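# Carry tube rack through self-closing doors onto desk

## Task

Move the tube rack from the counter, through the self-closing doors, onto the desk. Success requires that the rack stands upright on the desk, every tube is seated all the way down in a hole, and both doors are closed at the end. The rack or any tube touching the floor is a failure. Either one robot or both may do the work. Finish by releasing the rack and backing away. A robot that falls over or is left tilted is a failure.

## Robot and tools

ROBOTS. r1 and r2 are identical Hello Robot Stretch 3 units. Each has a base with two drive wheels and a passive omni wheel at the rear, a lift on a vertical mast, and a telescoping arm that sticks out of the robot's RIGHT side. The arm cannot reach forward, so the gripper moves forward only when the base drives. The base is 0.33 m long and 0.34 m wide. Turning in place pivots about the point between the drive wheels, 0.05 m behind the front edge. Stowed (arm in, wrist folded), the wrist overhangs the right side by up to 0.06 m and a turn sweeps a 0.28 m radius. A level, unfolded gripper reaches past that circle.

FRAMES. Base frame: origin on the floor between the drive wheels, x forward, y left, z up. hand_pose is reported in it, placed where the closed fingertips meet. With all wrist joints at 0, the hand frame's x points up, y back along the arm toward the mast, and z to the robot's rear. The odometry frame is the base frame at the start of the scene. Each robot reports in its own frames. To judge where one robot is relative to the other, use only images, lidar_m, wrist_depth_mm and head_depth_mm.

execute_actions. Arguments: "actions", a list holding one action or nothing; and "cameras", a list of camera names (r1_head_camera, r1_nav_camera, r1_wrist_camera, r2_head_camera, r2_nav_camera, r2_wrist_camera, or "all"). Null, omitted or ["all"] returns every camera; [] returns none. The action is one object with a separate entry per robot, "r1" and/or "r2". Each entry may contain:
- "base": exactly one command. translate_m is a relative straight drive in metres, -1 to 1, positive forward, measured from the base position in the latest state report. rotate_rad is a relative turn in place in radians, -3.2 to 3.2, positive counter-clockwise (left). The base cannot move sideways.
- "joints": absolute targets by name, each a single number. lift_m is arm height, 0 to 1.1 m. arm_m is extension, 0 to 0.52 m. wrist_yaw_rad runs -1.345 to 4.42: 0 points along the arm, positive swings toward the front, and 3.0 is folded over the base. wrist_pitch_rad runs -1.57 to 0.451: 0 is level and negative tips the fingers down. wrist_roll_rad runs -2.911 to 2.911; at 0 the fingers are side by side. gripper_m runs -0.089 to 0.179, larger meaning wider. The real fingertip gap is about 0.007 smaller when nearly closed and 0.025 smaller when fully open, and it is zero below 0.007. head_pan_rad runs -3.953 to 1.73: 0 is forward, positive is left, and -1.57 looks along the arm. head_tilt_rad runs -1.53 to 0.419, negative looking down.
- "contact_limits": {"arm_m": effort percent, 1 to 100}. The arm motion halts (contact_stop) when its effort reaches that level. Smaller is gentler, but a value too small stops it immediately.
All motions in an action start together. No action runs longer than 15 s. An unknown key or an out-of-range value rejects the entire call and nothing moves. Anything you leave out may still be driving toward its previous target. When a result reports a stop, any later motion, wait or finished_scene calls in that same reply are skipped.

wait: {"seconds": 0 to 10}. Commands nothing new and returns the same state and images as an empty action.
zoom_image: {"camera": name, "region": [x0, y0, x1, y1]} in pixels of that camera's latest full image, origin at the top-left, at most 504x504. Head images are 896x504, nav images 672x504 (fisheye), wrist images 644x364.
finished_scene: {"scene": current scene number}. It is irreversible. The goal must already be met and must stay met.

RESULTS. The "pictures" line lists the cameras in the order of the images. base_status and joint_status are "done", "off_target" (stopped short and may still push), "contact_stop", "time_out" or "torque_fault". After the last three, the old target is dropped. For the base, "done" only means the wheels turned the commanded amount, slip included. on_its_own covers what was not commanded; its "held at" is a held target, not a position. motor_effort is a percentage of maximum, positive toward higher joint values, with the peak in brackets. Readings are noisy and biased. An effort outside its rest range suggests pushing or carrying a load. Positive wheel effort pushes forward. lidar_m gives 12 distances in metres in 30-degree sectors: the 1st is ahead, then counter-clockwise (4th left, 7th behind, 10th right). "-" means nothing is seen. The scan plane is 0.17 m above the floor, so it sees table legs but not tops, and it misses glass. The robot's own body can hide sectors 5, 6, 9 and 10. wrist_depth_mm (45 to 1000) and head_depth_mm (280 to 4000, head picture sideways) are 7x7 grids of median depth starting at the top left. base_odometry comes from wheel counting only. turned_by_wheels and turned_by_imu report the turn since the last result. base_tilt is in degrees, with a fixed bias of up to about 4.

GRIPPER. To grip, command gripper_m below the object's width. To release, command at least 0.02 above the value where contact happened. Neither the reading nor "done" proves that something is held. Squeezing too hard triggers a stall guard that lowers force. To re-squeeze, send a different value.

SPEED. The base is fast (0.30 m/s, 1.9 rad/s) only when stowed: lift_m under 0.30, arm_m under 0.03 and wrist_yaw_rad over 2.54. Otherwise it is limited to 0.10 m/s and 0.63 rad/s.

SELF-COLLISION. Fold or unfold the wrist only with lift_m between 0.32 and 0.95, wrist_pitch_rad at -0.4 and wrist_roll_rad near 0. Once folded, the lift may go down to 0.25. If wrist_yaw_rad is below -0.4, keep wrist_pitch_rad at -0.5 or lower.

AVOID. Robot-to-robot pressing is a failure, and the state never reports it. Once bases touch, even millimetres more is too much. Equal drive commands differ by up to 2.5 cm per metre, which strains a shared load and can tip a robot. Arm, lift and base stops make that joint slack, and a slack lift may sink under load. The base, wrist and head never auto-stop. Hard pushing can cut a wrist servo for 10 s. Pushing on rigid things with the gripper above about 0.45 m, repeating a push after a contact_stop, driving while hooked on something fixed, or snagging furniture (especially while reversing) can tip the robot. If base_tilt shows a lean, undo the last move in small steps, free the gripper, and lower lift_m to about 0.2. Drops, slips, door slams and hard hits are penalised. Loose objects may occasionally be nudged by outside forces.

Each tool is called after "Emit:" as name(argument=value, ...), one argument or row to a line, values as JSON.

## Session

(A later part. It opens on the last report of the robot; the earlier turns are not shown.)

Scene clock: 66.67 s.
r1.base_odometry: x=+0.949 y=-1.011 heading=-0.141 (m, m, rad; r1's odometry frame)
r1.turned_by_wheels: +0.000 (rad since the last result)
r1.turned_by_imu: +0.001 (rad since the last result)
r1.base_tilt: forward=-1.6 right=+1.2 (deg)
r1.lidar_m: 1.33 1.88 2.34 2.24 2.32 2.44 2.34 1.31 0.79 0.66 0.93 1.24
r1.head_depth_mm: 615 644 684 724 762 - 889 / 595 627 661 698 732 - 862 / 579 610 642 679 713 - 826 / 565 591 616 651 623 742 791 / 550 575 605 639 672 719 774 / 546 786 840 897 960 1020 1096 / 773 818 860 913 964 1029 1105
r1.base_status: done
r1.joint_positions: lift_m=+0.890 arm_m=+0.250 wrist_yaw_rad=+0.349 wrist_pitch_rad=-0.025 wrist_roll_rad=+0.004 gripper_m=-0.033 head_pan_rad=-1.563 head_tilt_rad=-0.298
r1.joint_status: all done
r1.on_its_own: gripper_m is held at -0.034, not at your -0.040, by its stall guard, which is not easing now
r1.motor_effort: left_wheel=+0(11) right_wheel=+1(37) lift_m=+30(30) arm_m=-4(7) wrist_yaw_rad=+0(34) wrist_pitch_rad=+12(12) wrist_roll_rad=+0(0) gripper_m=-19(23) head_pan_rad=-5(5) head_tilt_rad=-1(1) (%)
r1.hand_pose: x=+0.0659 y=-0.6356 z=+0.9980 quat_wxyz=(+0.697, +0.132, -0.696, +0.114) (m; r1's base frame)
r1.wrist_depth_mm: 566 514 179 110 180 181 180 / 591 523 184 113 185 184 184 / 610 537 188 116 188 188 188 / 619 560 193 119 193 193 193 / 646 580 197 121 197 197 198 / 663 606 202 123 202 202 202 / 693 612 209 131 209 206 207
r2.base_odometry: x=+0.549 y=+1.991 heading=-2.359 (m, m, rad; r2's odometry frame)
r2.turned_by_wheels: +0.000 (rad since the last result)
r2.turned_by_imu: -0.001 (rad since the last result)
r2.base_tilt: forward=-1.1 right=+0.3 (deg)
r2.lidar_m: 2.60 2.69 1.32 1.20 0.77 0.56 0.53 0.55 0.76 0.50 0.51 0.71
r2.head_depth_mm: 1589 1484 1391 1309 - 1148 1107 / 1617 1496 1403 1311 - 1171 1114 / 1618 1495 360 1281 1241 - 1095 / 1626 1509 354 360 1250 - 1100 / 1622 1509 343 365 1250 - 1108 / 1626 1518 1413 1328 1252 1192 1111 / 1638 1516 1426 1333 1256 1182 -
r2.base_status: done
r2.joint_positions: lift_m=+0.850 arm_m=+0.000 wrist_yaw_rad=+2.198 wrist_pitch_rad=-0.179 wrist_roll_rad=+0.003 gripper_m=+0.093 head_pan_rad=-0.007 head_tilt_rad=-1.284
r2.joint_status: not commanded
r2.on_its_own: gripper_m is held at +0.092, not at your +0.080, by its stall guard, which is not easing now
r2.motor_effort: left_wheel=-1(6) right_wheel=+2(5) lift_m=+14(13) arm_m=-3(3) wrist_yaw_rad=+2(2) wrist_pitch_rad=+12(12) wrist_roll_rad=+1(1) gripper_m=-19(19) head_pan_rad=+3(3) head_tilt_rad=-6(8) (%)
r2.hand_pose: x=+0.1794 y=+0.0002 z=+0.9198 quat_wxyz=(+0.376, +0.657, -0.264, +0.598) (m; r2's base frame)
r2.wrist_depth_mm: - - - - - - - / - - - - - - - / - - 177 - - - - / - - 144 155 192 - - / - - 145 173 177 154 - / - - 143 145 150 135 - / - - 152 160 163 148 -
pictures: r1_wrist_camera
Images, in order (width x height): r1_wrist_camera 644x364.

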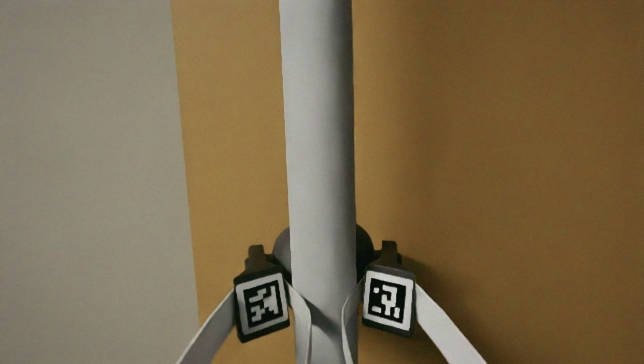

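Emit:
execute_actions(
  actions=[
    {"r1":{"base":{"translate_m":-0.06},"joints":{"arm_m":0.13}},"r2":{"base":{"rotate_rad":-1.33},"joints":{"wrist_yaw_rad":2.6,"lift_m":0.65}}},
  ],
  cameras=["r2_nav_camera"],
)

Emit:
execute_actions(
  actions=[
    {"r1":{"base":{"translate_m":-0.09},"joints":{"arm_m":0.01}},"r2":{"base":{"translate_m":-0.15},"joints":{"lift_m":0.47}}},
  ],
  cameras=["r1_wrist_camera"],
)

Emit:
execute_actions(
  actions=[
    {"r1":{"base":{"translate_m":-0.07},"joints":{"wrist_yaw_rad":0.55}},"r2":{"base":{"translate_m":-0.15},"joints":{"lift_m":0.29}}},
  ],
  cameras=["r1_wrist_camera"],
)

Emit:
execute_actions(
  actions=[
    {"r1":{"base":{"translate_m":-0.07},"joints":{"wrist_yaw_rad":0.77}},"r2":{"base":{"translate_m":-0.35},"joints":{"head_pan_rad":-2.8,"head_tilt_rad":-0.9}}},
  ],
  cameras=["r1_wrist_camera","r2_nav_camera"],
)

Scene clock: 69.97 s.
r1.base_odometry: x=+0.889 y=-1.003 heading=-0.141 (m, m, rad; r1's odometry frame)
r1.turned_by_wheels: +0.000 (rad since the last result)
r1.turned_by_imu: +0.001 (rad since the last result)
r1.base_tilt: forward=-1.6 right=+1.2 (deg)
r1.lidar_m: 1.28 1.94 2.33 2.24 2.31 2.38 2.28 1.32 0.72 0.53 0.53 1.27
r1.head_depth_mm: 541 573 606 645 692 726 - / 515 543 573 607 650 683 - / 491 515 543 574 609 648 - / 470 490 516 543 571 506 646 / 448 465 479 511 539 574 613 / 430 448 470 497 529 572 1063 / 434 799 861 914 972 1030 1102
r1.base_status: done
r1.joint_positions: lift_m=+0.890 arm_m=+0.130 wrist_yaw_rad=+0.341 wrist_pitch_rad=-0.026 wrist_roll_rad=+0.004 gripper_m=-0.033 head_pan_rad=-1.563 head_tilt_rad=-0.298
r1.joint_status: all done
r1.on_its_own: gripper_m is held at -0.034, not at your -0.040, by its stall guard, which is not easing now
r1.motor_effort: left_wheel=-2(11) right_wheel=+5(35) lift_m=+30(30) arm_m=-5(7) wrist_yaw_rad=+7(39) wrist_pitch_rad=+12(13) wrist_roll_rad=+0(0) gripper_m=-20(24) head_pan_rad=-5(5) head_tilt_rad=-1(1) (%)
r1.hand_pose: x=+0.0640 y=-0.5163 z=+0.9977 quat_wxyz=(+0.697, +0.129, -0.696, +0.110) (m; r1's base frame)
r1.wrist_depth_mm: 714 658 173 110 190 200 210 / 744 681 177 114 194 205 216 / 773 694 181 116 198 209 221 / 795 717 185 119 204 215 228 / 825 730 188 120 209 220 234 / 835 760 191 123 216 226 241 / 879 789 199 127 220 233 246
r2.base_odometry: x=+0.549 y=+1.991 heading=+2.594 (m, m, rad; r2's odometry frame)
r2.turned_by_wheels: -1.330 (rad since the last result)
r2.turned_by_imu: -1.348 (rad since the last result)
r2.base_tilt: forward=-1.1 right=+0.4 (deg)
r2.lidar_m: 0.50 0.56 0.95 2.59 2.96 1.38 1.14 0.63 0.54 0.54 0.61 1.02
r2.head_depth_mm: 1173 1447 1399 1310 1233 - - / 1212 1455 1404 1315 1249 1149 1114 / 580 892 1379 1314 1248 - - / 545 700 988 1329 1228 - - / 563 730 1050 1327 513 - 1126 / 584 765 1119 1328 1222 1189 - / 604 804 1201 1329 1254 1187 -
r2.base_status: done
r2.joint_positions: lift_m=+0.650 arm_m=+0.000 wrist_yaw_rad=+2.598 wrist_pitch_rad=-0.179 wrist_roll_rad=+0.003 gripper_m=+0.093 head_pan_rad=-0.007 head_tilt_rad=-1.284
r2.joint_status: all done
r2.on_its_own: gripper_m is held at +0.092, not at your +0.080, by its stall guard, which is not easing now
r2.motor_effort: left_wheel=+1(4) right_wheel=-2(5) lift_m=+14(15) arm_m=-3(3) wrist_yaw_rad=+2(3) wrist_pitch_rad=+12(13) wrist_roll_rad=+1(1) gripper_m=-20(20) head_pan_rad=+3(3) head_tilt_rad=-7(7) (%)
r2.hand_pose: x=+0.1070 y=+0.0669 z=+0.7197 quat_wxyz=(+0.250, +0.696, -0.128, +0.661) (m; r2's base frame)
r2.wrist_depth_mm: - - - - - 533 417 / - - - - 821 567 424 / - - 178 - 862 574 429 / - - 144 156 192 545 428 / - - 146 173 178 153 435 / - - 143 145 151 135 439 / - - 152 161 163 149 415
pictures: r2_nav_camera (sideways: a quarter turn counterclockwise sets it upright)
Images, in order (width x height): r2_nav_camera 672x504.

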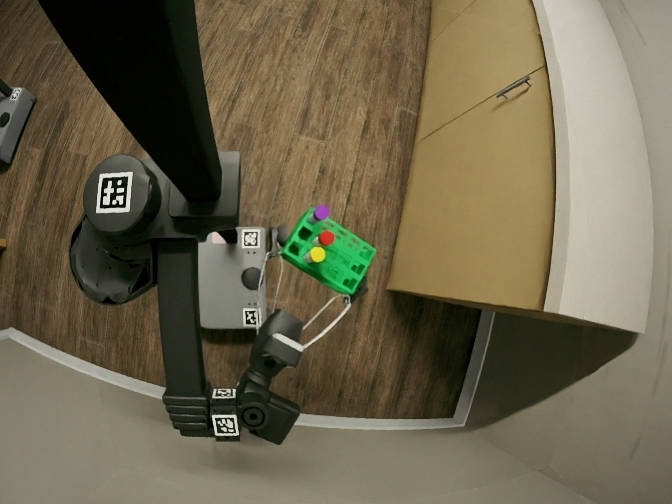

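Scene clock: 72.47 s.
r1.base_odometry: x=+0.800 y=-0.990 heading=-0.141 (m, m, rad; r1's odometry frame)
r1.turned_by_wheels: +0.000 (rad since the last result)
r1.turned_by_imu: +0.000 (rad since the last result)
r1.base_tilt: forward=-1.7 right=+1.2 (deg)
r1.lidar_m: 1.23 2.03 2.34 2.24 2.31 2.28 2.19 1.32 0.66 0.42 0.40 1.28
r1.head_depth_mm: 478 507 540 578 622 673 731 / 440 467 492 523 558 598 644 / 407 429 451 478 506 540 576 / 379 397 417 440 463 487 508 / 355 363 312 332 354 431 444 / 333 344 362 378 397 416 439 / 314 326 339 354 374 400 1075
r1.base_status: done
r1.joint_positions: lift_m=+0.890 arm_m=+0.011 wrist_yaw_rad=+0.330 wrist_pitch_rad=-0.027 wrist_roll_rad=+0.004 gripper_m=-0.033 head_pan_rad=-1.563 head_tilt_rad=-0.298
r1.joint_status: all done
r1.on_its_own: gripper_m is held at -0.034, not at your -0.040, by its stall guard, which is not easing now; wrist_yaw_rad is at rest, and its effort (+14) is outside its rest range (-12 to +12)
r1.motor_effort: left_wheel=-2(4) right_wheel=+8(20) lift_m=+30(30) arm_m=-6(8) wrist_yaw_rad=+14(22) wrist_pitch_rad=+13(14) wrist_roll_rad=+0(0) gripper_m=-21(21) head_pan_rad=-5(5) head_tilt_rad=+0(1) (%)
r1.hand_pose: x=+0.0614 y=-0.3972 z=+0.9974 quat_wxyz=(+0.698, +0.126, -0.697, +0.106) (m; r1's base frame)
r1.wrist_depth_mm: 866 155 168 110 205 232 266 / 886 159 171 113 210 239 275 / 918 163 174 116 216 246 284 / 955 166 178 118 221 251 293 / 991 171 181 121 229 258 303 / - 174 180 122 241 266 313 / - 966 190 129 236 277 325
r2.base_odometry: x=+0.677 y=+1.913 heading=+2.595 (m, m, rad; r2's odometry frame)
r2.turned_by_wheels: +0.000 (rad since the last result)
r2.turned_by_imu: -0.001 (rad since the last result)
r2.base_tilt: forward=-1.2 right=+0.4 (deg)
r2.lidar_m: 0.65 0.73 1.24 2.64 3.00 1.33 1.04 0.59 0.50 0.50 0.57 0.96
r2.head_depth_mm: 1335 1485 1390 1311 1236 1155 1096 / 1362 1503 1403 1314 1233 1155 1089 / 858 1391 1404 1314 1252 - 1094 / 718 927 1372 1330 1223 - - / 742 968 1387 1322 723 - - / 764 1009 1402 1323 1252 1196 - / 796 1058 1423 1328 1254 1191 -
r2.base_status: done
r2.joint_positions: lift_m=+0.470 arm_m=+0.000 wrist_yaw_rad=+2.598 wrist_pitch_rad=-0.179 wrist_roll_rad=+0.003 gripper_m=+0.093 head_pan_rad=-0.007 head_tilt_rad=-1.285
r2.joint_status: all done
r2.on_its_own: gripper_m is held at +0.092, not at your +0.080, by its stall guard, which is not easing now
r2.motor_effort: left_wheel=+1(2) right_wheel=-2(7) lift_m=+13(14) arm_m=-3(3) wrist_yaw_rad=+1(1) wrist_pitch_rad=+13(13) wrist_roll_rad=+2(1) gripper_m=-19(19) head_pan_rad=+4(3) head_tilt_rad=-6(6) (%)
r2.hand_pose: x=+0.1069 y=+0.0669 z=+0.5397 quat_wxyz=(+0.250, +0.696, -0.128, +0.661) (m; r2's base frame)
r2.wrist_depth_mm: - - - - - 734 557 / - - - - - 761 562 / - - 178 - - 770 572 / - - 144 156 192 747 570 / - - 145 174 178 152 581 / - 529 143 145 151 135 575 / 824 773 153 161 163 149 562
pictures: r1_wrist_camera
Images, in order (width x height): r1_wrist_camera 644x364.

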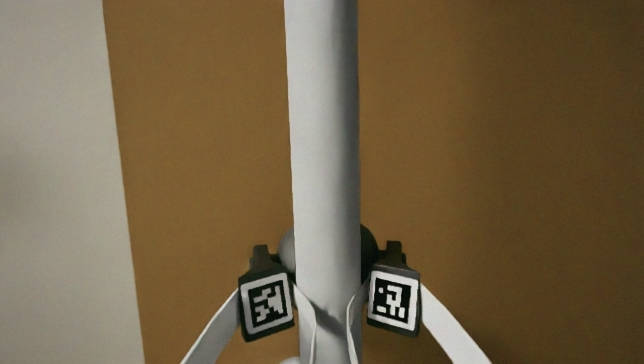

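Scene clock: 75.70 s.
r1.base_odometry: x=+0.731 y=-0.980 heading=-0.141 (m, m, rad; r1's odometry frame)
r1.turned_by_wheels: +0.000 (rad since the last result)
r1.turned_by_imu: -0.059 (rad since the last result)
r1.base_tilt: forward=-1.6 right=+1.2 (deg)
r1.lidar_m: 1.16 2.06 2.37 2.24 2.28 2.27 2.13 1.41 0.77 0.44 0.39 1.22
r1.head_depth_mm: 560 595 640 685 739 805 878 / 502 531 565 601 641 687 742 / 455 480 502 533 566 605 643 / 416 435 456 481 508 537 568 / 383 399 417 437 460 484 510 / 355 369 384 399 414 347 364 / 331 340 288 307 376 400 413
r1.base_status: done
r1.joint_positions: lift_m=+0.890 arm_m=+0.010 wrist_yaw_rad=+0.595 wrist_pitch_rad=-0.026 wrist_roll_rad=+0.004 gripper_m=-0.033 head_pan_rad=-1.564 head_tilt_rad=-0.298
r1.joint_status: wrist_yaw_rad off_target (ended at +0.595, target +0.550)
r1.on_its_own: wrist_yaw_rad is held at +0.597, not at your +0.550, by its stall guard, which is not easing now; gripper_m is held at -0.034, not at your -0.040, by its stall guard, which is not easing now
r1.motor_effort: left_wheel=+0(33) right_wheel=-2(23) lift_m=+29(30) arm_m=-2(6) wrist_yaw_rad=+1(58) wrist_pitch_rad=+13(13) wrist_roll_rad=+0(0) gripper_m=-20(27) head_pan_rad=-5(5) head_tilt_rad=-1(0) (%)
r1.hand_pose: x=+0.1218 y=-0.3667 z=+0.9976 quat_wxyz=(+0.678, +0.217, -0.674, +0.198) (m; r1's base frame)
r1.wrist_depth_mm: - 167 173 110 193 206 220 / - 172 176 113 198 212 226 / - - 179 116 202 216 231 / - - 184 119 206 221 238 / - - 187 121 212 228 244 / - - 188 123 221 232 251 / - - 197 130 222 241 258
r2.base_odometry: x=+0.806 y=+1.835 heading=+2.595 (m, m, rad; r2's odometry frame)
r2.turned_by_wheels: +0.000 (rad since the last result)
r2.turned_by_imu: -0.001 (rad since the last result)
r2.base_tilt: forward=-1.2 right=+0.4 (deg)
r2.lidar_m: 0.80 0.90 1.52 2.66 3.03 1.03 1.07 0.55 0.47 0.47 0.53 0.89
r2.head_depth_mm: 1487 1486 1389 1309 1228 1164 1107 / 1515 1498 1406 1316 1235 - 1100 / 1167 1465 1404 1315 1246 - 1099 / 893 1146 1410 1318 1218 - - / 921 1196 1420 1320 1231 - - / 955 1256 1419 1326 1254 1201 1108 / 989 1312 1427 1334 1255 1186 -
r2.base_status: done
r2.joint_positions: lift_m=+0.290 arm_m=+0.000 wrist_yaw_rad=+2.599 wrist_pitch_rad=-0.179 wrist_roll_rad=+0.003 gripper_m=+0.093 head_pan_rad=-0.007 head_tilt_rad=-1.285
r2.joint_status: all done
r2.on_its_own: gripper_m is held at +0.092, not at your +0.080, by its stall guard, which is not easing now
r2.motor_effort: left_wheel=+1(6) right_wheel=-1(10) lift_m=+14(15) arm_m=-3(3) wrist_yaw_rad=+1(1) wrist_pitch_rad=+13(13) wrist_roll_rad=+1(1) gripper_m=-19(20) head_pan_rad=+4(4) head_tilt_rad=-7(6) (%)
r2.hand_pose: x=+0.1068 y=+0.0670 z=+0.3596 quat_wxyz=(+0.250, +0.696, -0.128, +0.661) (m; r2's base frame)
r2.wrist_depth_mm: - - - - - 913 700 / - - - - - 926 714 / - - 177 - - 942 708 / - - 144 156 192 947 721 / 910 894 145 173 178 153 782 / 710 398 143 145 151 135 733 / 591 556 152 161 163 148 625
pictures: r1_wrist_camera
Images, in order (width x height): r1_wrist_camera 644x364.

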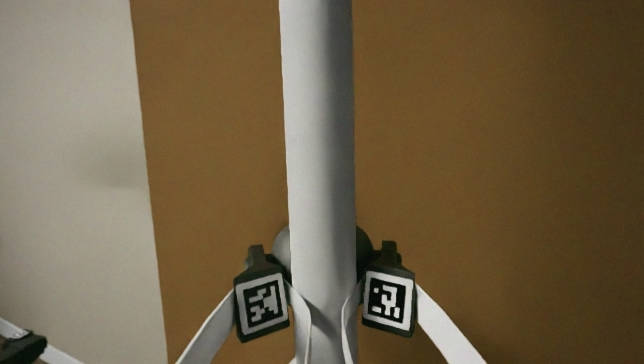

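Scene clock: 78.60 s.
r1.base_odometry: x=+0.662 y=-0.971 heading=-0.141 (m, m, rad; r1's odometry frame)
r1.turned_by_wheels: +0.000 (rad since the last result)
r1.turned_by_imu: +0.001 (rad since the last result)
r1.base_tilt: forward=-1.5 right=+1.2 (deg)
r1.lidar_m: 2.09 2.14 2.37 2.23 2.27 2.19 2.06 1.42 0.86 0.45 0.38 0.93
r1.head_depth_mm: 620 660 704 762 825 896 984 / 544 577 610 654 699 753 811 / 485 511 540 569 605 645 686 / 440 458 482 507 532 565 596 / 400 417 436 454 477 502 528 / 368 383 397 414 433 452 473 / 341 353 365 379 395 411 334
r1.base_status: done
r1.joint_positions: lift_m=+0.890 arm_m=+0.010 wrist_yaw_rad=+0.786 wrist_pitch_rad=-0.026 wrist_roll_rad=+0.004 gripper_m=-0.033 head_pan_rad=-1.564 head_tilt_rad=-0.298
r1.joint_status: all done
r1.on_its_own: gripper_m is held at -0.034, not at your -0.040, by its stall guard, which is not easing now
r1.motor_effort: left_wheel=+1(9) right_wheel=-8(18) lift_m=+30(30) arm_m=-3(4) wrist_yaw_rad=-12(53) wrist_pitch_rad=+13(13) wrist_roll_rad=+0(0) gripper_m=-20(26) head_pan_rad=-4(5) head_tilt_rad=+0(0) (%)
r1.hand_pose: x=+0.1594 y=-0.3358 z=+0.9978 quat_wxyz=(+0.656, +0.280, -0.651, +0.262) (m; r1's base frame)
r1.wrist_depth_mm: 781 - 177 111 185 189 194 / - - 181 113 189 194 198 / - - 184 116 193 198 203 / - - 189 119 198 203 208 / - - 193 121 203 206 212 / - - 197 123 208 212 218 / - - 204 129 213 218 223
r2.base_odometry: x=+1.105 y=+1.653 heading=+2.595 (m, m, rad; r2's odometry frame)
r2.turned_by_wheels: +0.000 (rad since the last result)
r2.turned_by_imu: -0.003 (rad since the last result)
r2.base_tilt: forward=-1.1 right=+0.4 (deg)
r2.lidar_m: 1.15 1.28 2.17 2.75 1.18 0.74 0.88 0.46 0.39 0.39 0.44 0.74
r2.head_depth_mm: 1164 1245 1324 1412 1372 1230 1119 / 1842 2033 1703 1620 1405 1227 - / 2006 2260 1944 1633 1406 1223 - / 2114 2331 1955 1590 1374 1237 - / 505 578 678 814 1017 1195 - / 458 513 583 678 804 996 1108 / 410 454 508 577 669 793 977
r2.base_status: done
r2.joint_positions: lift_m=+0.290 arm_m=+0.000 wrist_yaw_rad=+2.599 wrist_pitch_rad=-0.179 wrist_roll_rad=+0.003 gripper_m=+0.093 head_pan_rad=-2.793 head_tilt_rad=-0.901
r2.joint_status: all done
r2.on_its_own: gripper_m is held at +0.092, not at your +0.080, by its stall guard, which is not easing now
r2.motor_effort: left_wheel=+0(7) right_wheel=-2(11) lift_m=+14(14) arm_m=-3(3) wrist_yaw_rad=+2(1) wrist_pitch_rad=+13(12) wrist_roll_rad=+1(2) gripper_m=-20(20) head_pan_rad=-4(45) head_tilt_rad=+2(21) (%)
r2.hand_pose: x=+0.1068 y=+0.0670 z=+0.3596 quat_wxyz=(+0.250, +0.696, -0.128, +0.661) (m; r2's base frame)
r2.wrist_depth_mm: - - - - - - - / - - - - - - - / - - 177 - - - - / - - 144 156 192 - - / 938 880 145 173 177 153 - / 716 397 143 145 150 135 768 / 588 557 152 161 163 149 622
pictures: r1_wrist_camera, r2_nav_camera (sideways: a quarter turn counterclockwise sets it upright)
Images, in order (width x height): r1_wrist_camera 644x364, r2_nav_camera 672x504.

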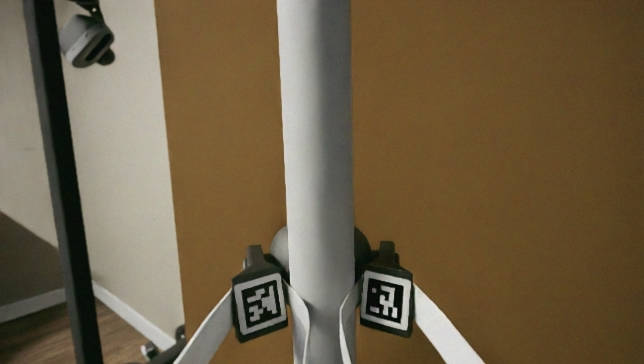

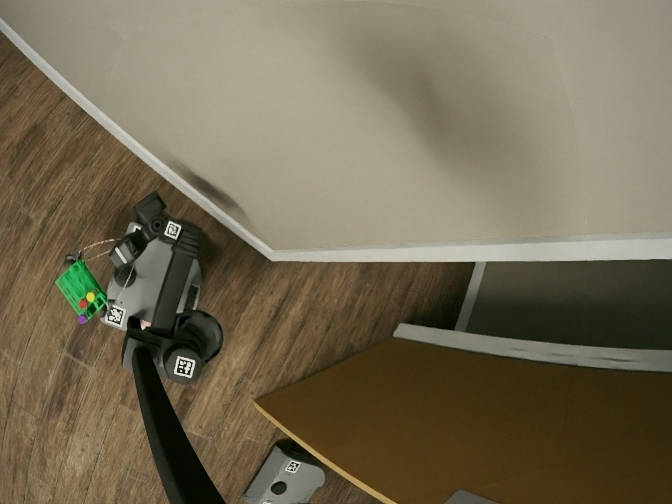

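Emit:
execute_actions(
  actions=[
    {"r1":{"base":{"translate_m":-0.075},"joints":{"wrist_yaw_rad":1.0}},"r2":{"base":{"rotate_rad":-0.14}}},
  ],
  cameras=[],
)

Emit:
execute_actions(
  actions=[
    {"r1":{"base":{"translate_m":-0.09},"joints":{"wrist_yaw_rad":1.22}},"r2":{"base":{"translate_m":-0.3}}},
  ],
  cameras=[],
)

Emit:
execute_actions(
  actions=[
    {"r1":{"base":{"translate_m":-0.1},"joints":{"wrist_yaw_rad":1.44}},"r2":{"base":{"translate_m":-0.35},"joints":{"head_pan_rad":-1.9,"head_tilt_rad":-0.7}}},
  ],
  cameras=["r1_wrist_camera","r2_nav_camera","r2_head_camera"],
)

Scene clock: 80.87 s.
r1.base_odometry: x=+0.587 y=-0.960 heading=-0.141 (m, m, rad; r1's odometry frame)
r1.turned_by_wheels: +0.000 (rad since the last result)
r1.turned_by_imu: -0.016 (rad since the last result)
r1.base_tilt: forward=-1.6 right=+1.2 (deg)
r1.lidar_m: 2.16 2.20 2.38 2.22 2.26 2.13 1.99 1.46 0.98 0.47 0.37 0.37
r1.head_depth_mm: 728 784 840 900 964 1027 1116 / 618 657 700 747 803 861 932 / 537 566 597 630 670 712 762 / 475 497 521 546 577 606 642 / 426 443 462 482 505 529 556 / 387 401 415 431 449 469 491 / 353 364 378 390 404 422 437
r1.base_status: done
r1.joint_positions: lift_m=+0.890 arm_m=+0.010 wrist_yaw_rad=+0.999 wrist_pitch_rad=-0.025 wrist_roll_rad=+0.004 gripper_m=-0.033 head_pan_rad=-1.564 head_tilt_rad=-0.298
r1.joint_status: all done
r1.on_its_own: gripper_m is held at -0.034, not at your -0.040, by its stall guard, which is not easing now
r1.motor_effort: left_wheel=+0(18) right_wheel=-2(17) lift_m=+29(30) arm_m=-4(4) wrist_yaw_rad=+1(62) wrist_pitch_rad=+12(12) wrist_roll_rad=+0(0) gripper_m=-20(27) head_pan_rad=-4(5) head_tilt_rad=-1(0) (%)
r1.hand_pose: x=+0.1934 y=-0.2937 z=+0.9980 quat_wxyz=(+0.624, +0.347, -0.618, +0.330) (m; r1's base frame)
r1.wrist_depth_mm: - 937 183 111 179 178 176 / - - 187 114 183 182 180 / - - 191 117 188 185 183 / - - 195 120 191 190 188 / - - 200 121 195 194 191 / - - 206 123 199 198 196 / - - 211 129 206 204 201
r2.base_odometry: x=+1.105 y=+1.653 heading=+2.455 (m, m, rad; r2's odometry frame)
r2.turned_by_wheels: -0.140 (rad since the last result)
r2.turned_by_imu: -0.141 (rad since the last result)
r2.base_tilt: forward=-1.1 right=+0.4 (deg)
r2.lidar_m: 1.14 1.21 1.78 2.74 2.93 0.79 0.85 0.51 0.40 0.39 0.41 0.60
r2.head_depth_mm: 961 1049 1157 1290 1369 1225 1116 / 1122 1242 1404 1570 1404 1244 - / 1314 1513 1737 1643 1408 1235 - / 1958 2219 1967 1641 1412 1232 - / 2076 2319 1967 1563 1180 1220 - / 2066 589 662 764 890 1067 1094 / 465 514 567 635 717 821 968
r2.base_status: done
r2.joint_positions: lift_m=+0.290 arm_m=+0.000 wrist_yaw_rad=+2.599 wrist_pitch_rad=-0.179 wrist_roll_rad=+0.003 gripper_m=+0.093 head_pan_rad=-2.793 head_tilt_rad=-0.901
r2.joint_status: not commanded
r2.on_its_own: gripper_m is held at +0.092, not at your +0.080, by its stall guard, which is not easing now
r2.motor_effort: left_wheel=+1(6) right_wheel=-2(12) lift_m=+13(14) arm_m=-3(3) wrist_yaw_rad=+1(1) wrist_pitch_rad=+13(12) wrist_roll_rad=+1(1) gripper_m=-19(20) head_pan_rad=-3(4) head_tilt_rad=+0(2) (%)
r2.hand_pose: x=+0.1068 y=+0.0670 z=+0.3596 quat_wxyz=(+0.250, +0.696, -0.128, +0.661) (m; r2's base frame)
r2.wrist_depth_mm: - - - - - - 922 / - - - - - - 947 / - - 177 - - - 973 / - - 144 156 192 - 998 / 908 877 146 173 178 152 953 / 706 397 143 145 151 135 772 / 586 562 152 160 163 149 631
pictures: none
No camera images: the call's "cameras" was empty. Leave "cameras" out to get every camera's image.

Scene clock: 83.60 s.
r1.base_odometry: x=+0.498 y=-0.947 heading=-0.141 (m, m, rad; r1's odometry frame)
r1.turned_by_wheels: +0.000 (rad since the last result)
r1.turned_by_imu: -0.053 (rad since the last result)
r1.base_tilt: forward=-1.6 right=+1.2 (deg)
r1.lidar_m: 2.24 2.27 2.42 2.22 2.23 2.08 1.90 1.59 1.03 0.51 0.36 0.34
r1.head_depth_mm: 817 865 912 963 1023 1088 1168 / 797 845 892 941 1001 1070 1145 / 682 714 759 800 847 904 966 / 570 594 622 649 682 718 755 / 488 508 527 549 571 596 625 / 429 443 458 474 490 508 529 / 383 393 405 417 430 444 459
r1.base_status: done
r1.joint_positions: lift_m=+0.890 arm_m=+0.010 wrist_yaw_rad=+1.224 wrist_pitch_rad=-0.024 wrist_roll_rad=+0.004 gripper_m=-0.033 head_pan_rad=-1.564 head_tilt_rad=-0.298
r1.joint_status: all done
r1.on_its_own: gripper_m is held at -0.034, not at your -0.040, by its stall guard, which is not easing now
r1.motor_effort: left_wheel=+0(26) right_wheel=-3(24) lift_m=+30(29) arm_m=-3(5) wrist_yaw_rad=-4(71) wrist_pitch_rad=+12(13) wrist_roll_rad=+0(0) gripper_m=-21(27) head_pan_rad=-5(5) head_tilt_rad=-1(1) (%)
r1.hand_pose: x=+0.2190 y=-0.2421 z=+0.9982 quat_wxyz=(+0.583, +0.414, -0.575, +0.398) (m; r1's base frame)
r1.wrist_depth_mm: - - 186 112 176 172 167 / - - 189 114 180 176 171 / - - 194 117 184 179 175 / - - 200 120 189 184 178 / - - 204 122 193 188 183 / - - - 124 195 191 187 / - - 217 130 203 196 191
r2.base_odometry: x=+1.337 y=+1.463 heading=+2.455 (m, m, rad; r2's odometry frame)
r2.turned_by_wheels: +0.000 (rad since the last result)
r2.turned_by_imu: -0.002 (rad since the last result)
r2.base_tilt: forward=-1.2 right=+0.4 (deg)
r2.lidar_m: 1.45 1.52 2.25 2.77 1.09 0.61 0.68 1.08 0.37 0.36 0.39 0.56
r2.head_depth_mm: 717 792 887 1000 1158 1212 1121 / 818 916 1045 1207 1349 1225 - / 943 1080 1267 1510 1406 1227 - / 1603 1836 1858 1646 1402 1237 - / 1751 2059 1954 1645 1410 1238 - / 1845 2176 1984 1643 1408 1216 1086 / 1937 2289 1987 1646 1409 756 900
r2.base_status: done
r2.joint_positions: lift_m=+0.290 arm_m=+0.000 wrist_yaw_rad=+2.599 wrist_pitch_rad=-0.179 wrist_roll_rad=+0.003 gripper_m=+0.093 head_pan_rad=-2.793 head_tilt_rad=-0.901
r2.joint_status: not commanded
r2.on_its_own: gripper_m is held at +0.092, not at your +0.080, by its stall guard, which is not easing now
r2.motor_effort: left_wheel=+1(7) right_wheel=-2(12) lift_m=+14(14) arm_m=-3(3) wrist_yaw_rad=+0(1) wrist_pitch_rad=+12(13) wrist_roll_rad=+1(1) gripper_m=-20(20) head_pan_rad=-4(4) head_tilt_rad=+0(1) (%)
r2.hand_pose: x=+0.1068 y=+0.0670 z=+0.3596 quat_wxyz=(+0.250, +0.696, -0.128, +0.661) (m; r2's base frame)
r2.wrist_depth_mm: - - - - - - - / - - - - - - - / - - 177 - - - - / - - 144 156 192 - - / 925 880 145 173 178 153 - / 708 396 143 145 150 135 762 / 585 557 153 161 163 149 623
pictures: none
No camera images: the call's "cameras" was empty. Leave "cameras" out to get every camera's image.

Scene clock: 86.50 s.
r1.base_odometry: x=+0.399 y=-0.933 heading=-0.141 (m, m, rad; r1's odometry frame)
r1.turned_by_wheels: +0.000 (rad since the last result)
r1.turned_by_imu: -0.058 (rad since the last result)
r1.base_tilt: forward=-1.5 right=+1.2 (deg)
r1.lidar_m: 2.13 2.35 2.47 2.20 2.21 2.04 1.82 1.76 1.08 0.60 0.36 0.32
r1.head_depth_mm: 859 905 951 1014 1070 1142 1221 / 845 890 938 987 1056 1127 1199 / 830 869 917 967 1030 1099 1171 / 800 837 865 904 940 985 1030 / 635 655 672 694 718 741 771 / 526 537 551 564 579 596 614 / 448 456 464 476 486 496 509
r1.base_status: done
r1.joint_positions: lift_m=+0.890 arm_m=+0.010 wrist_yaw_rad=+1.405 wrist_pitch_rad=-0.024 wrist_roll_rad=+0.004 gripper_m=-0.033 head_pan_rad=-1.564 head_tilt_rad=-0.298
r1.joint_status: wrist_yaw_rad off_target (ended at +1.405, target +1.440)
r1.on_its_own: wrist_yaw_rad is held at +1.401, not at your +1.440, by its stall guard, which is not easing now; gripper_m is held at -0.034, not at your -0.040, by its stall guard, which is not easing now
r1.motor_effort: left_wheel=+0(25) right_wheel=-1(30) lift_m=+30(30) arm_m=-4(5) wrist_yaw_rad=-4(74) wrist_pitch_rad=+12(13) wrist_roll_rad=+0(0) gripper_m=-21(28) head_pan_rad=-4(5) head_tilt_rad=-1(1) (%)
r1.hand_pose: x=+0.2307 y=-0.1974 z=+0.9983 quat_wxyz=(+0.544, +0.464, -0.535, +0.449) (m; r1's base frame)
r1.wrist_depth_mm: - - 186 112 176 172 167 / - - 190 114 180 175 172 / - - 195 117 185 179 175 / - - 200 119 189 183 179 / - - 205 122 193 189 182 / - - - 124 196 192 187 / - - 217 130 205 196 191
r2.base_odometry: x=+1.607 y=+1.241 heading=+2.455 (m, m, rad; r2's odometry frame)
r2.turned_by_wheels: +0.000 (rad since the last result)
r2.turned_by_imu: -0.003 (rad since the last result)
r2.base_tilt: forward=-1.1 right=+0.4 (deg)
r2.lidar_m: 1.80 1.90 2.85 2.81 0.43 0.42 0.45 0.64 2.04 0.47 0.36 0.52
r2.head_depth_mm: 2174 2283 2371 2001 1598 1336 1152 / 2445 2715 2648 1992 1608 1354 1150 / 2375 2686 2636 2010 1599 1352 1154 / 2355 2636 2635 1992 1617 1346 1159 / 2278 2578 2663 2005 1614 1347 1161 / 2209 2502 2666 2005 1609 1354 1159 / 2185 2457 2597 2009 1610 1314 687
r2.base_status: done
r2.joint_positions: lift_m=+0.290 arm_m=+0.000 wrist_yaw_rad=+2.599 wrist_pitch_rad=-0.179 wrist_roll_rad=+0.003 gripper_m=+0.093 head_pan_rad=-1.907 head_tilt_rad=-0.704
r2.joint_status: all done
r2.on_its_own: gripper_m is held at +0.092, not at your +0.080, by its stall guard, which is not easing now
r2.motor_effort: left_wheel=+1(6) right_wheel=-2(11) lift_m=+14(14) arm_m=-3(3) wrist_yaw_rad=+1(1) wrist_pitch_rad=+13(12) wrist_roll_rad=+1(1) gripper_m=-19(20) head_pan_rad=+3(47) head_tilt_rad=+3(16) (%)
r2.hand_pose: x=+0.1068 y=+0.0670 z=+0.3596 quat_wxyz=(+0.250, +0.696, -0.128, +0.661) (m; r2's base frame)
r2.wrist_depth_mm: - - - - - - - / - - - - - - - / - - 177 - - - - / - - 144 156 191 - - / 944 889 145 173 178 152 - / 726 396 143 145 151 135 774 / 584 564 152 161 162 149 620
pictures: r1_wrist_camera, r2_head_camera (sideways: a quarter turn clockwise sets it upright), r2_nav_camera (sideways: a quarter turn counterclockwise sets it upright)
Images, in order (width x height): r1_wrist_camera 644x364, r2_head_camera 896x504, r2_nav_camera 672x504.

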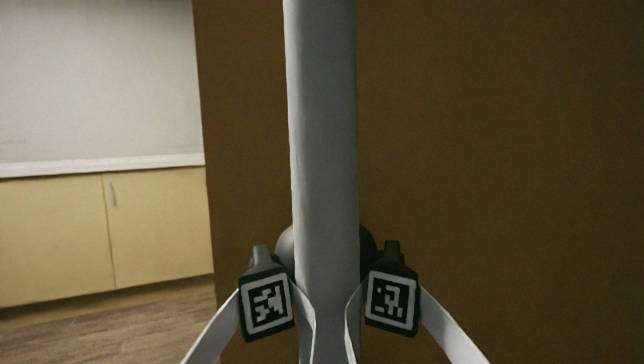

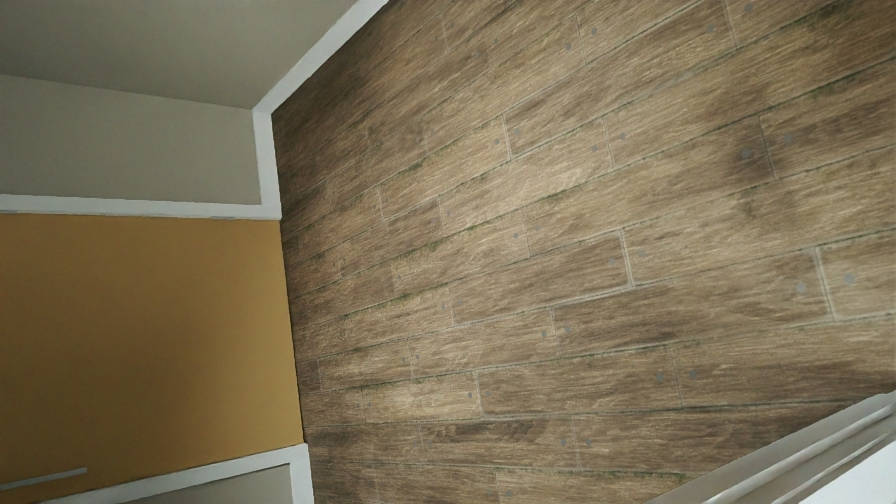

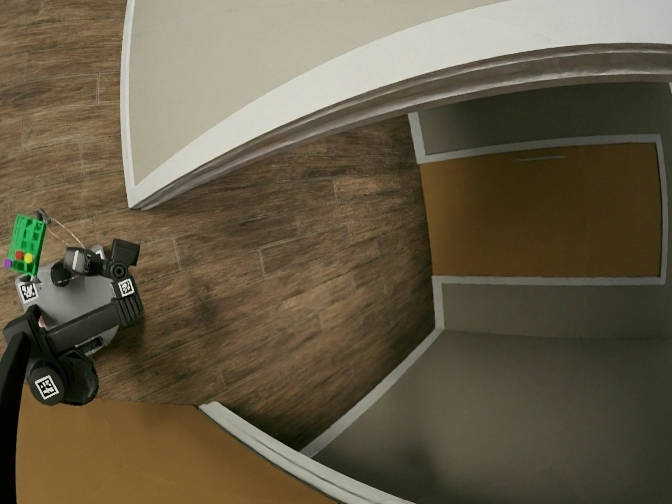

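Emit:
execute_actions(
  actions=[
    {"r2":{"base":{"rotate_rad":-0.78},"joints":{"head_pan_rad":-2.8,"head_tilt_rad":-1.1,"lift_m":0.31}}},
  ],
  cameras=[],
)

Emit:
execute_actions(
  actions=[
    {"r2":{"base":{"translate_m":-0.13}}},
  ],
  cameras=[],
)

Emit:
execute_actions(
  actions=[
    {"r1":{"joints":{"gripper_m":0.1}}},
  ],
  cameras=["r1_wrist_camera","r2_nav_camera"],
)

Emit:
execute_actions(
  actions=[
    {"r1":{"base":{"translate_m":-0.12}}},
  ],
  cameras=["r1_wrist_camera"],
)

Scene clock: 88.60 s.
r1.base_odometry: x=+0.399 y=-0.933 heading=-0.141 (m, m, rad; r1's odometry frame)
r1.turned_by_wheels: +0.000 (rad since the last result)
r1.turned_by_imu: +0.001 (rad since the last result)
r1.base_tilt: forward=-1.6 right=+1.2 (deg)
r1.lidar_m: 2.13 2.34 2.47 2.19 2.20 2.04 1.82 1.76 1.07 0.60 0.36 0.32
r1.head_depth_mm: 858 900 953 1011 1073 1141 1224 / 847 887 941 993 1053 1120 1191 / 830 869 921 970 1028 1094 1170 / 797 832 866 902 939 984 1026 / 636 654 672 694 719 744 770 / 525 536 550 564 579 594 614 / 447 456 466 477 487 497 511
r1.base_status: not commanded
r1.joint_positions: lift_m=+0.890 arm_m=+0.010 wrist_yaw_rad=+1.405 wrist_pitch_rad=-0.024 wrist_roll_rad=+0.004 gripper_m=-0.033 head_pan_rad=-1.564 head_tilt_rad=-0.298
r1.joint_status: not commanded
r1.on_its_own: wrist_yaw_rad is held at +1.401, not at your +1.440, by its stall guard, which is not easing now; gripper_m is held at -0.034, not at your -0.040, by its stall guard, which is not easing now
r1.motor_effort: left_wheel=-1(1) right_wheel=-1(1) lift_m=+30(30) arm_m=-4(4) wrist_yaw_rad=-4(5) wrist_pitch_rad=+12(12) wrist_roll_rad=+0(0) gripper_m=-20(20) head_pan_rad=-4(4) head_tilt_rad=-1(1) (%)
r1.hand_pose: x=+0.2307 y=-0.1974 z=+0.9983 quat_wxyz=(+0.544, +0.464, -0.535, +0.449) (m; r1's base frame)
r1.wrist_depth_mm: - - 186 112 177 172 168 / - - 190 115 180 176 171 / - - 195 117 184 180 175 / - - 199 120 188 183 180 / - - 204 122 193 187 183 / - - - 124 195 192 187 / - - 217 130 205 196 191
r2.base_odometry: x=+1.607 y=+1.241 heading=+1.675 (m, m, rad; r2's odometry frame)
r2.turned_by_wheels: -0.780 (rad since the last result)
r2.turned_by_imu: -0.790 (rad since the last result)
r2.base_tilt: forward=-1.1 right=+0.4 (deg)
r2.lidar_m: 0.41 0.79 1.79 2.18 2.79 0.48 0.42 0.43 0.51 1.62 2.67 0.36
r2.head_depth_mm: 376 454 568 768 1271 1181 1054 / 383 464 586 795 1162 - 1058 / 389 473 600 823 1244 - - / 396 483 617 854 1266 - 1062 / 404 493 636 889 1262 - 1070 / 411 504 653 927 1286 1204 1089 / 419 517 674 966 1282 1192 1094
r2.base_status: done
r2.joint_positions: lift_m=+0.310 arm_m=+0.000 wrist_yaw_rad=+2.599 wrist_pitch_rad=-0.179 wrist_roll_rad=+0.003 gripper_m=+0.093 head_pan_rad=-2.793 head_tilt_rad=-1.086
r2.joint_status: all done
r2.on_its_own: gripper_m is held at +0.092, not at your +0.080, by its stall guard, which is not easing now
r2.motor_effort: left_wheel=+1(7) right_wheel=-2(11) lift_m=+24(28) arm_m=-4(3) wrist_yaw_rad=+1(1) wrist_pitch_rad=+13(13) wrist_roll_rad=+2(1) gripper_m=-20(20) head_pan_rad=-4(46) head_tilt_rad=-5(27) (%)
r2.hand_pose: x=+0.1068 y=+0.0670 z=+0.3789 quat_wxyz=(+0.250, +0.696, -0.128, +0.661) (m; r2's base frame)
r2.wrist_depth_mm: - - - - - - 731 / - - - - - - 703 / - - 178 - - - 661 / - - 144 155 192 - 626 / 980 917 145 173 178 153 596 / 739 409 143 145 150 135 557 / 609 584 153 160 163 149 482
pictures: none
No camera images: the call's "cameras" was empty. Leave "cameras" out to get every camera's image.

Scene clock: 91.07 s.
r1.base_odometry: x=+0.399 y=-0.933 heading=-0.141 (m, m, rad; r1's odometry frame)
r1.turned_by_wheels: +0.000 (rad since the last result)
r1.turned_by_imu: +0.001 (rad since the last result)
r1.base_tilt: forward=-1.6 right=+1.2 (deg)
r1.lidar_m: 2.12 2.34 2.47 2.20 2.20 2.04 1.82 1.76 1.07 0.60 0.36 0.32
r1.head_depth_mm: 858 904 949 1007 1071 1145 1224 / 843 884 935 996 1051 1117 1204 / 827 872 915 971 1030 1098 1168 / 798 835 871 903 942 984 1030 / 635 653 674 695 716 742 768 / 526 537 550 564 578 595 612 / 448 457 466 476 487 498 511
r1.base_status: not commanded
r1.joint_positions: lift_m=+0.890 arm_m=+0.010 wrist_yaw_rad=+1.405 wrist_pitch_rad=-0.024 wrist_roll_rad=+0.004 gripper_m=-0.033 head_pan_rad=-1.564 head_tilt_rad=-0.298
r1.joint_status: not commanded
r1.on_its_own: wrist_yaw_rad is held at +1.401, not at your +1.440, by its stall guard, which is not easing now; gripper_m is held at -0.034, not at your -0.040, by its stall guard, which is not easing now
r1.motor_effort: left_wheel=+0(0) right_wheel=-1(1) lift_m=+30(31) arm_m=-4(4) wrist_yaw_rad=-4(4) wrist_pitch_rad=+12(12) wrist_roll_rad=+0(0) gripper_m=-20(21) head_pan_rad=-5(5) head_tilt_rad=-1(1) (%)
r1.hand_pose: x=+0.2307 y=-0.1974 z=+0.9983 quat_wxyz=(+0.544, +0.464, -0.535, +0.449) (m; r1's base frame)
r1.wrist_depth_mm: - - 187 112 177 173 168 / - - 191 115 180 175 172 / - - 194 117 185 180 176 / - - 200 120 189 183 179 / - - 204 122 194 188 182 / - - - 124 196 192 187 / - - 216 129 203 197 191
r2.base_odometry: x=+1.621 y=+1.112 heading=+1.675 (m, m, rad; r2's odometry frame)
r2.turned_by_wheels: +0.000 (rad since the last result)
r2.turned_by_imu: -0.001 (rad since the last result)
r2.base_tilt: forward=-1.1 right=+0.4 (deg)
r2.lidar_m: 0.49 0.98 1.88 2.30 2.72 0.33 0.30 0.30 0.35 0.66 2.76 0.48
r2.head_depth_mm: - 307 385 520 1238 1180 1053 / - 313 396 539 787 - 1056 / - 320 406 557 852 - - / 287 327 418 577 932 - 1061 / 289 334 430 602 1008 - 1073 / 293 342 443 625 1081 1206 1086 / 295 350 455 657 1158 1190 1092
r2.base_status: done
r2.joint_positions: lift_m=+0.310 arm_m=+0.000 wrist_yaw_rad=+2.599 wrist_pitch_rad=-0.179 wrist_roll_rad=+0.003 gripper_m=+0.093 head_pan_rad=-2.793 head_tilt_rad=-1.086
r2.joint_status: not commanded
r2.on_its_own: gripper_m is held at +0.092, not at your +0.080, by its stall guard, which is not easing now
r2.motor_effort: left_wheel=+1(3) right_wheel=-2(8) lift_m=+25(25) arm_m=-4(2) wrist_yaw_rad=+1(0) wrist_pitch_rad=+12(13) wrist_roll_rad=+2(1) gripper_m=-20(20) head_pan_rad=-3(3) head_tilt_rad=-5(6) (%)
r2.hand_pose: x=+0.1068 y=+0.0670 z=+0.3789 quat_wxyz=(+0.250, +0.696, -0.128, +0.661) (m; r2's base frame)
r2.wrist_depth_mm: - - - - - - 980 / - - - - - - 924 / - - 178 - - - 880 / - - 144 156 192 - 827 / 972 917 145 174 178 153 786 / 737 409 143 145 151 135 716 / 603 590 153 160 163 149 605
pictures: none
No camera images: the call's "cameras" was empty. Leave "cameras" out to get every camera's image.

Scene clock: 93.43 s.
r1.base_odometry: x=+0.399 y=-0.933 heading=-0.141 (m, m, rad; r1's odometry frame)
r1.turned_by_wheels: +0.000 (rad since the last result)
r1.turned_by_imu: +0.001 (rad since the last result)
r1.base_tilt: forward=-1.6 right=+1.2 (deg)
r1.lidar_m: 2.13 2.34 2.47 2.19 2.21 2.04 1.82 1.76 1.08 0.63 0.39 0.35
r1.head_depth_mm: 855 904 948 1015 1074 1144 1225 / 844 889 934 993 1053 1125 1198 / 830 868 914 972 1027 1095 1168 / 804 840 873 907 950 989 1050 / 652 671 695 716 742 765 798 / 547 561 575 591 609 628 646 / 471 482 492 502 515 530 542
r1.base_status: not commanded
r1.joint_positions: lift_m=+0.890 arm_m=+0.010 wrist_yaw_rad=+1.401 wrist_pitch_rad=-0.023 wrist_roll_rad=+0.004 gripper_m=+0.100 head_pan_rad=-1.564 head_tilt_rad=-0.298
r1.joint_status: all done
r1.on_its_own: wrist_yaw_rad is held at +1.401, not at your +1.440, by its stall guard, which is not easing now
r1.motor_effort: left_wheel=+0(0) right_wheel=+1(2) lift_m=+31(29) arm_m=-4(4) wrist_yaw_rad=+0(4) wrist_pitch_rad=+11(11) wrist_roll_rad=+0(0) gripper_m=+1(83) head_pan_rad=-5(5) head_tilt_rad=-1(1) (%)
r1.hand_pose: x=+0.2306 y=-0.1987 z=+0.9985 quat_wxyz=(+0.545, +0.463, -0.536, +0.448) (m; r1's base frame)
r1.wrist_depth_mm: - - 217 141 203 195 190 / - - 221 145 207 199 193 / - - 229 149 212 204 197 / - - 234 152 217 209 202 / - - 238 155 223 213 205 / - - 243 158 228 217 210 / - - 252 162 232 225 215
r2.base_odometry: x=+1.621 y=+1.112 heading=+1.675 (m, m, rad; r2's odometry frame)
r2.turned_by_wheels: +0.000 (rad since the last result)
r2.turned_by_imu: +0.000 (rad since the last result)
r2.base_tilt: forward=-1.1 right=+0.4 (deg)
r2.lidar_m: 0.49 0.98 1.88 2.31 2.72 0.30 0.27 0.27 0.34 0.65 2.75 0.48
r2.head_depth_mm: - 294 349 467 716 1180 1053 / - 299 360 487 714 - 1056 / - 302 372 510 776 - - / - 305 385 536 856 - 1063 / - 310 399 561 945 - 1073 / - 318 414 589 1033 1200 1091 / - 327 428 623 1145 1192 1092
r2.base_status: not commanded
r2.joint_positions: lift_m=+0.310 arm_m=+0.000 wrist_yaw_rad=+2.599 wrist_pitch_rad=-0.179 wrist_roll_rad=+0.003 gripper_m=+0.093 head_pan_rad=-2.793 head_tilt_rad=-1.088
r2.joint_status: not commanded
r2.on_its_own: gripper_m is held at +0.092, not at your +0.080, by its stall guard, which is not easing now
r2.motor_effort: left_wheel=-1(8) right_wheel=-1(12) lift_m=+24(24) arm_m=-3(3) wrist_yaw_rad=+1(1) wrist_pitch_rad=+13(13) wrist_roll_rad=+1(1) gripper_m=-20(19) head_pan_rad=-4(5) head_tilt_rad=-5(6) (%)
r2.hand_pose: x=+0.1067 y=+0.0670 z=+0.3789 quat_wxyz=(+0.250, +0.696, -0.128, +0.661) (m; r2's base frame)
r2.wrist_depth_mm: - - - - - - 969 / - - - - - - 942 / - - 179 - - - 874 / - - 144 156 191 - 834 / 969 914 146 173 177 153 789 / 750 409 143 146 150 135 715 / 609 580 153 160 163 149 607
pictures: r1_wrist_camera, r2_nav_camera (sideways: a quarter turn counterclockwise sets it upright)
Images, in order (width x height): r1_wrist_camera 644x364, r2_nav_camera 672x504.

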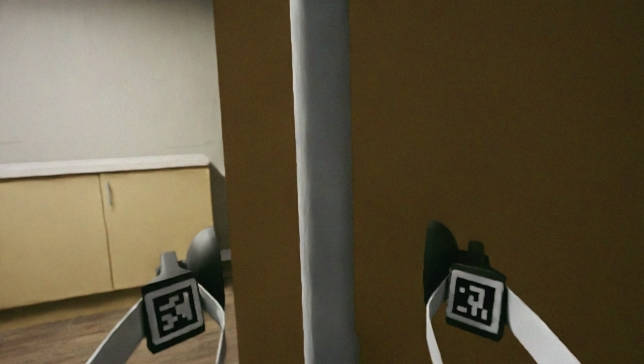

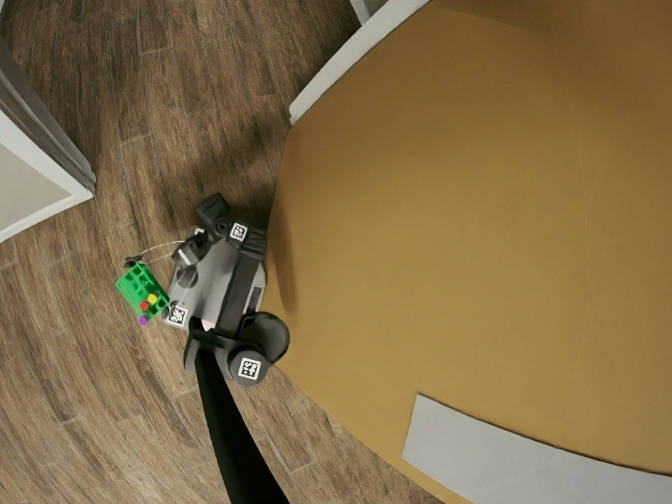

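Scene clock: 96.17 s.
r1.base_odometry: x=+0.280 y=-0.916 heading=-0.141 (m, m, rad; r1's odometry frame)
r1.turned_by_wheels: +0.000 (rad since the last result)
r1.turned_by_imu: +0.000 (rad since the last result)
r1.base_tilt: forward=-1.6 right=+1.2 (deg)
r1.lidar_m: 2.17 2.46 2.43 2.17 2.18 1.91 1.70 1.70 1.10 0.84 0.52 0.46
r1.head_depth_mm: 883 928 980 1041 1097 1176 1257 / 869 911 965 1018 1079 1159 1236 / 855 902 947 1004 1063 1125 1219 / 844 887 931 987 1040 1100 1178 / 820 861 896 944 993 1033 1080 / 737 754 776 795 817 844 870 / 635 647 663 679 694 712 731
r1.base_status: done
r1.joint_positions: lift_m=+0.890 arm_m=+0.010 wrist_yaw_rad=+1.401 wrist_pitch_rad=-0.023 wrist_roll_rad=+0.004 gripper_m=+0.100 head_pan_rad=-1.564 head_tilt_rad=-0.298
r1.joint_status: not commanded
r1.on_its_own: wrist_yaw_rad is held at +1.401, not at your +1.440, by its stall guard, which is not easing now
r1.motor_effort: left_wheel=-1(4) right_wheel=+0(4) lift_m=+30(30) arm_m=-4(4) wrist_yaw_rad=+0(0) wrist_pitch_rad=+11(11) wrist_roll_rad=+0(0) gripper_m=+0(1) head_pan_rad=-5(5) head_tilt_rad=+0(1) (%)
r1.hand_pose: x=+0.2306 y=-0.1987 z=+0.9986 quat_wxyz=(+0.545, +0.463, -0.536, +0.448) (m; r1's base frame)
r1.wrist_depth_mm: - - 331 318 309 302 290 / - - 343 324 317 305 296 / - - - 328 323 313 303 / - - - 336 329 320 309 / - - 365 346 338 327 315 / - - 372 353 351 330 322 / - - - 366 354 342 329
r2.base_odometry: x=+1.621 y=+1.112 heading=+1.675 (m, m, rad; r2's odometry frame)
r2.turned_by_wheels: +0.000 (rad since the last result)
r2.turned_by_imu: +0.000 (rad since the last result)
r2.base_tilt: forward=-1.2 right=+0.4 (deg)
r2.lidar_m: 0.49 0.99 1.88 2.30 2.72 0.30 0.27 0.27 0.34 0.66 2.75 0.48
r2.head_depth_mm: - 294 348 467 717 1184 1053 / - 298 360 487 712 - 1057 / - 302 371 510 777 - - / - 305 384 532 859 - 1060 / - 310 399 560 947 - 1070 / - 318 413 592 1033 1207 1087 / - 327 429 623 1138 1192 1095
r2.base_status: not commanded
r2.joint_positions: lift_m=+0.310 arm_m=+0.000 wrist_yaw_rad=+2.599 wrist_pitch_rad=-0.179 wrist_roll_rad=+0.003 gripper_m=+0.093 head_pan_rad=-2.793 head_tilt_rad=-1.088
r2.joint_status: not commanded
r2.on_its_own: gripper_m is held at +0.092, not at your +0.080, by its stall guard, which is not easing now
r2.motor_effort: left_wheel=-2(1) right_wheel=-1(2) lift_m=+24(25) arm_m=-3(3) wrist_yaw_rad=+1(1) wrist_pitch_rad=+13(13) wrist_roll_rad=+2(1) gripper_m=-19(20) head_pan_rad=-2(2) head_tilt_rad=-6(4) (%)
r2.hand_pose: x=+0.1067 y=+0.0670 z=+0.3789 quat_wxyz=(+0.250, +0.696, -0.128, +0.661) (m; r2's base frame)
r2.wrist_depth_mm: - - - - - - 986 / - - - - - - 923 / - - 178 - - - 878 / - - 144 156 192 - 822 / 960 957 146 174 178 153 783 / 739 415 143 145 151 135 707 / 611 578 153 160 163 149 614
pictures: r1_wrist_camera
Images, in order (width x height): r1_wrist_camera 644x364.

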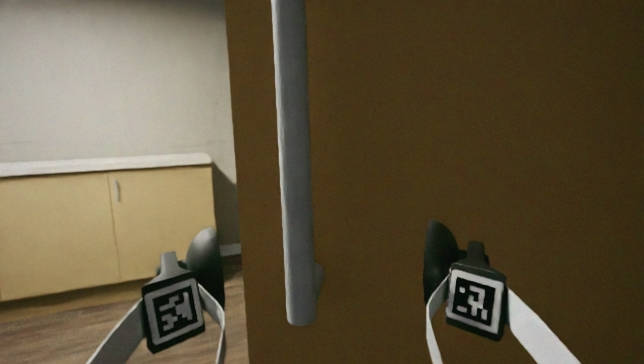

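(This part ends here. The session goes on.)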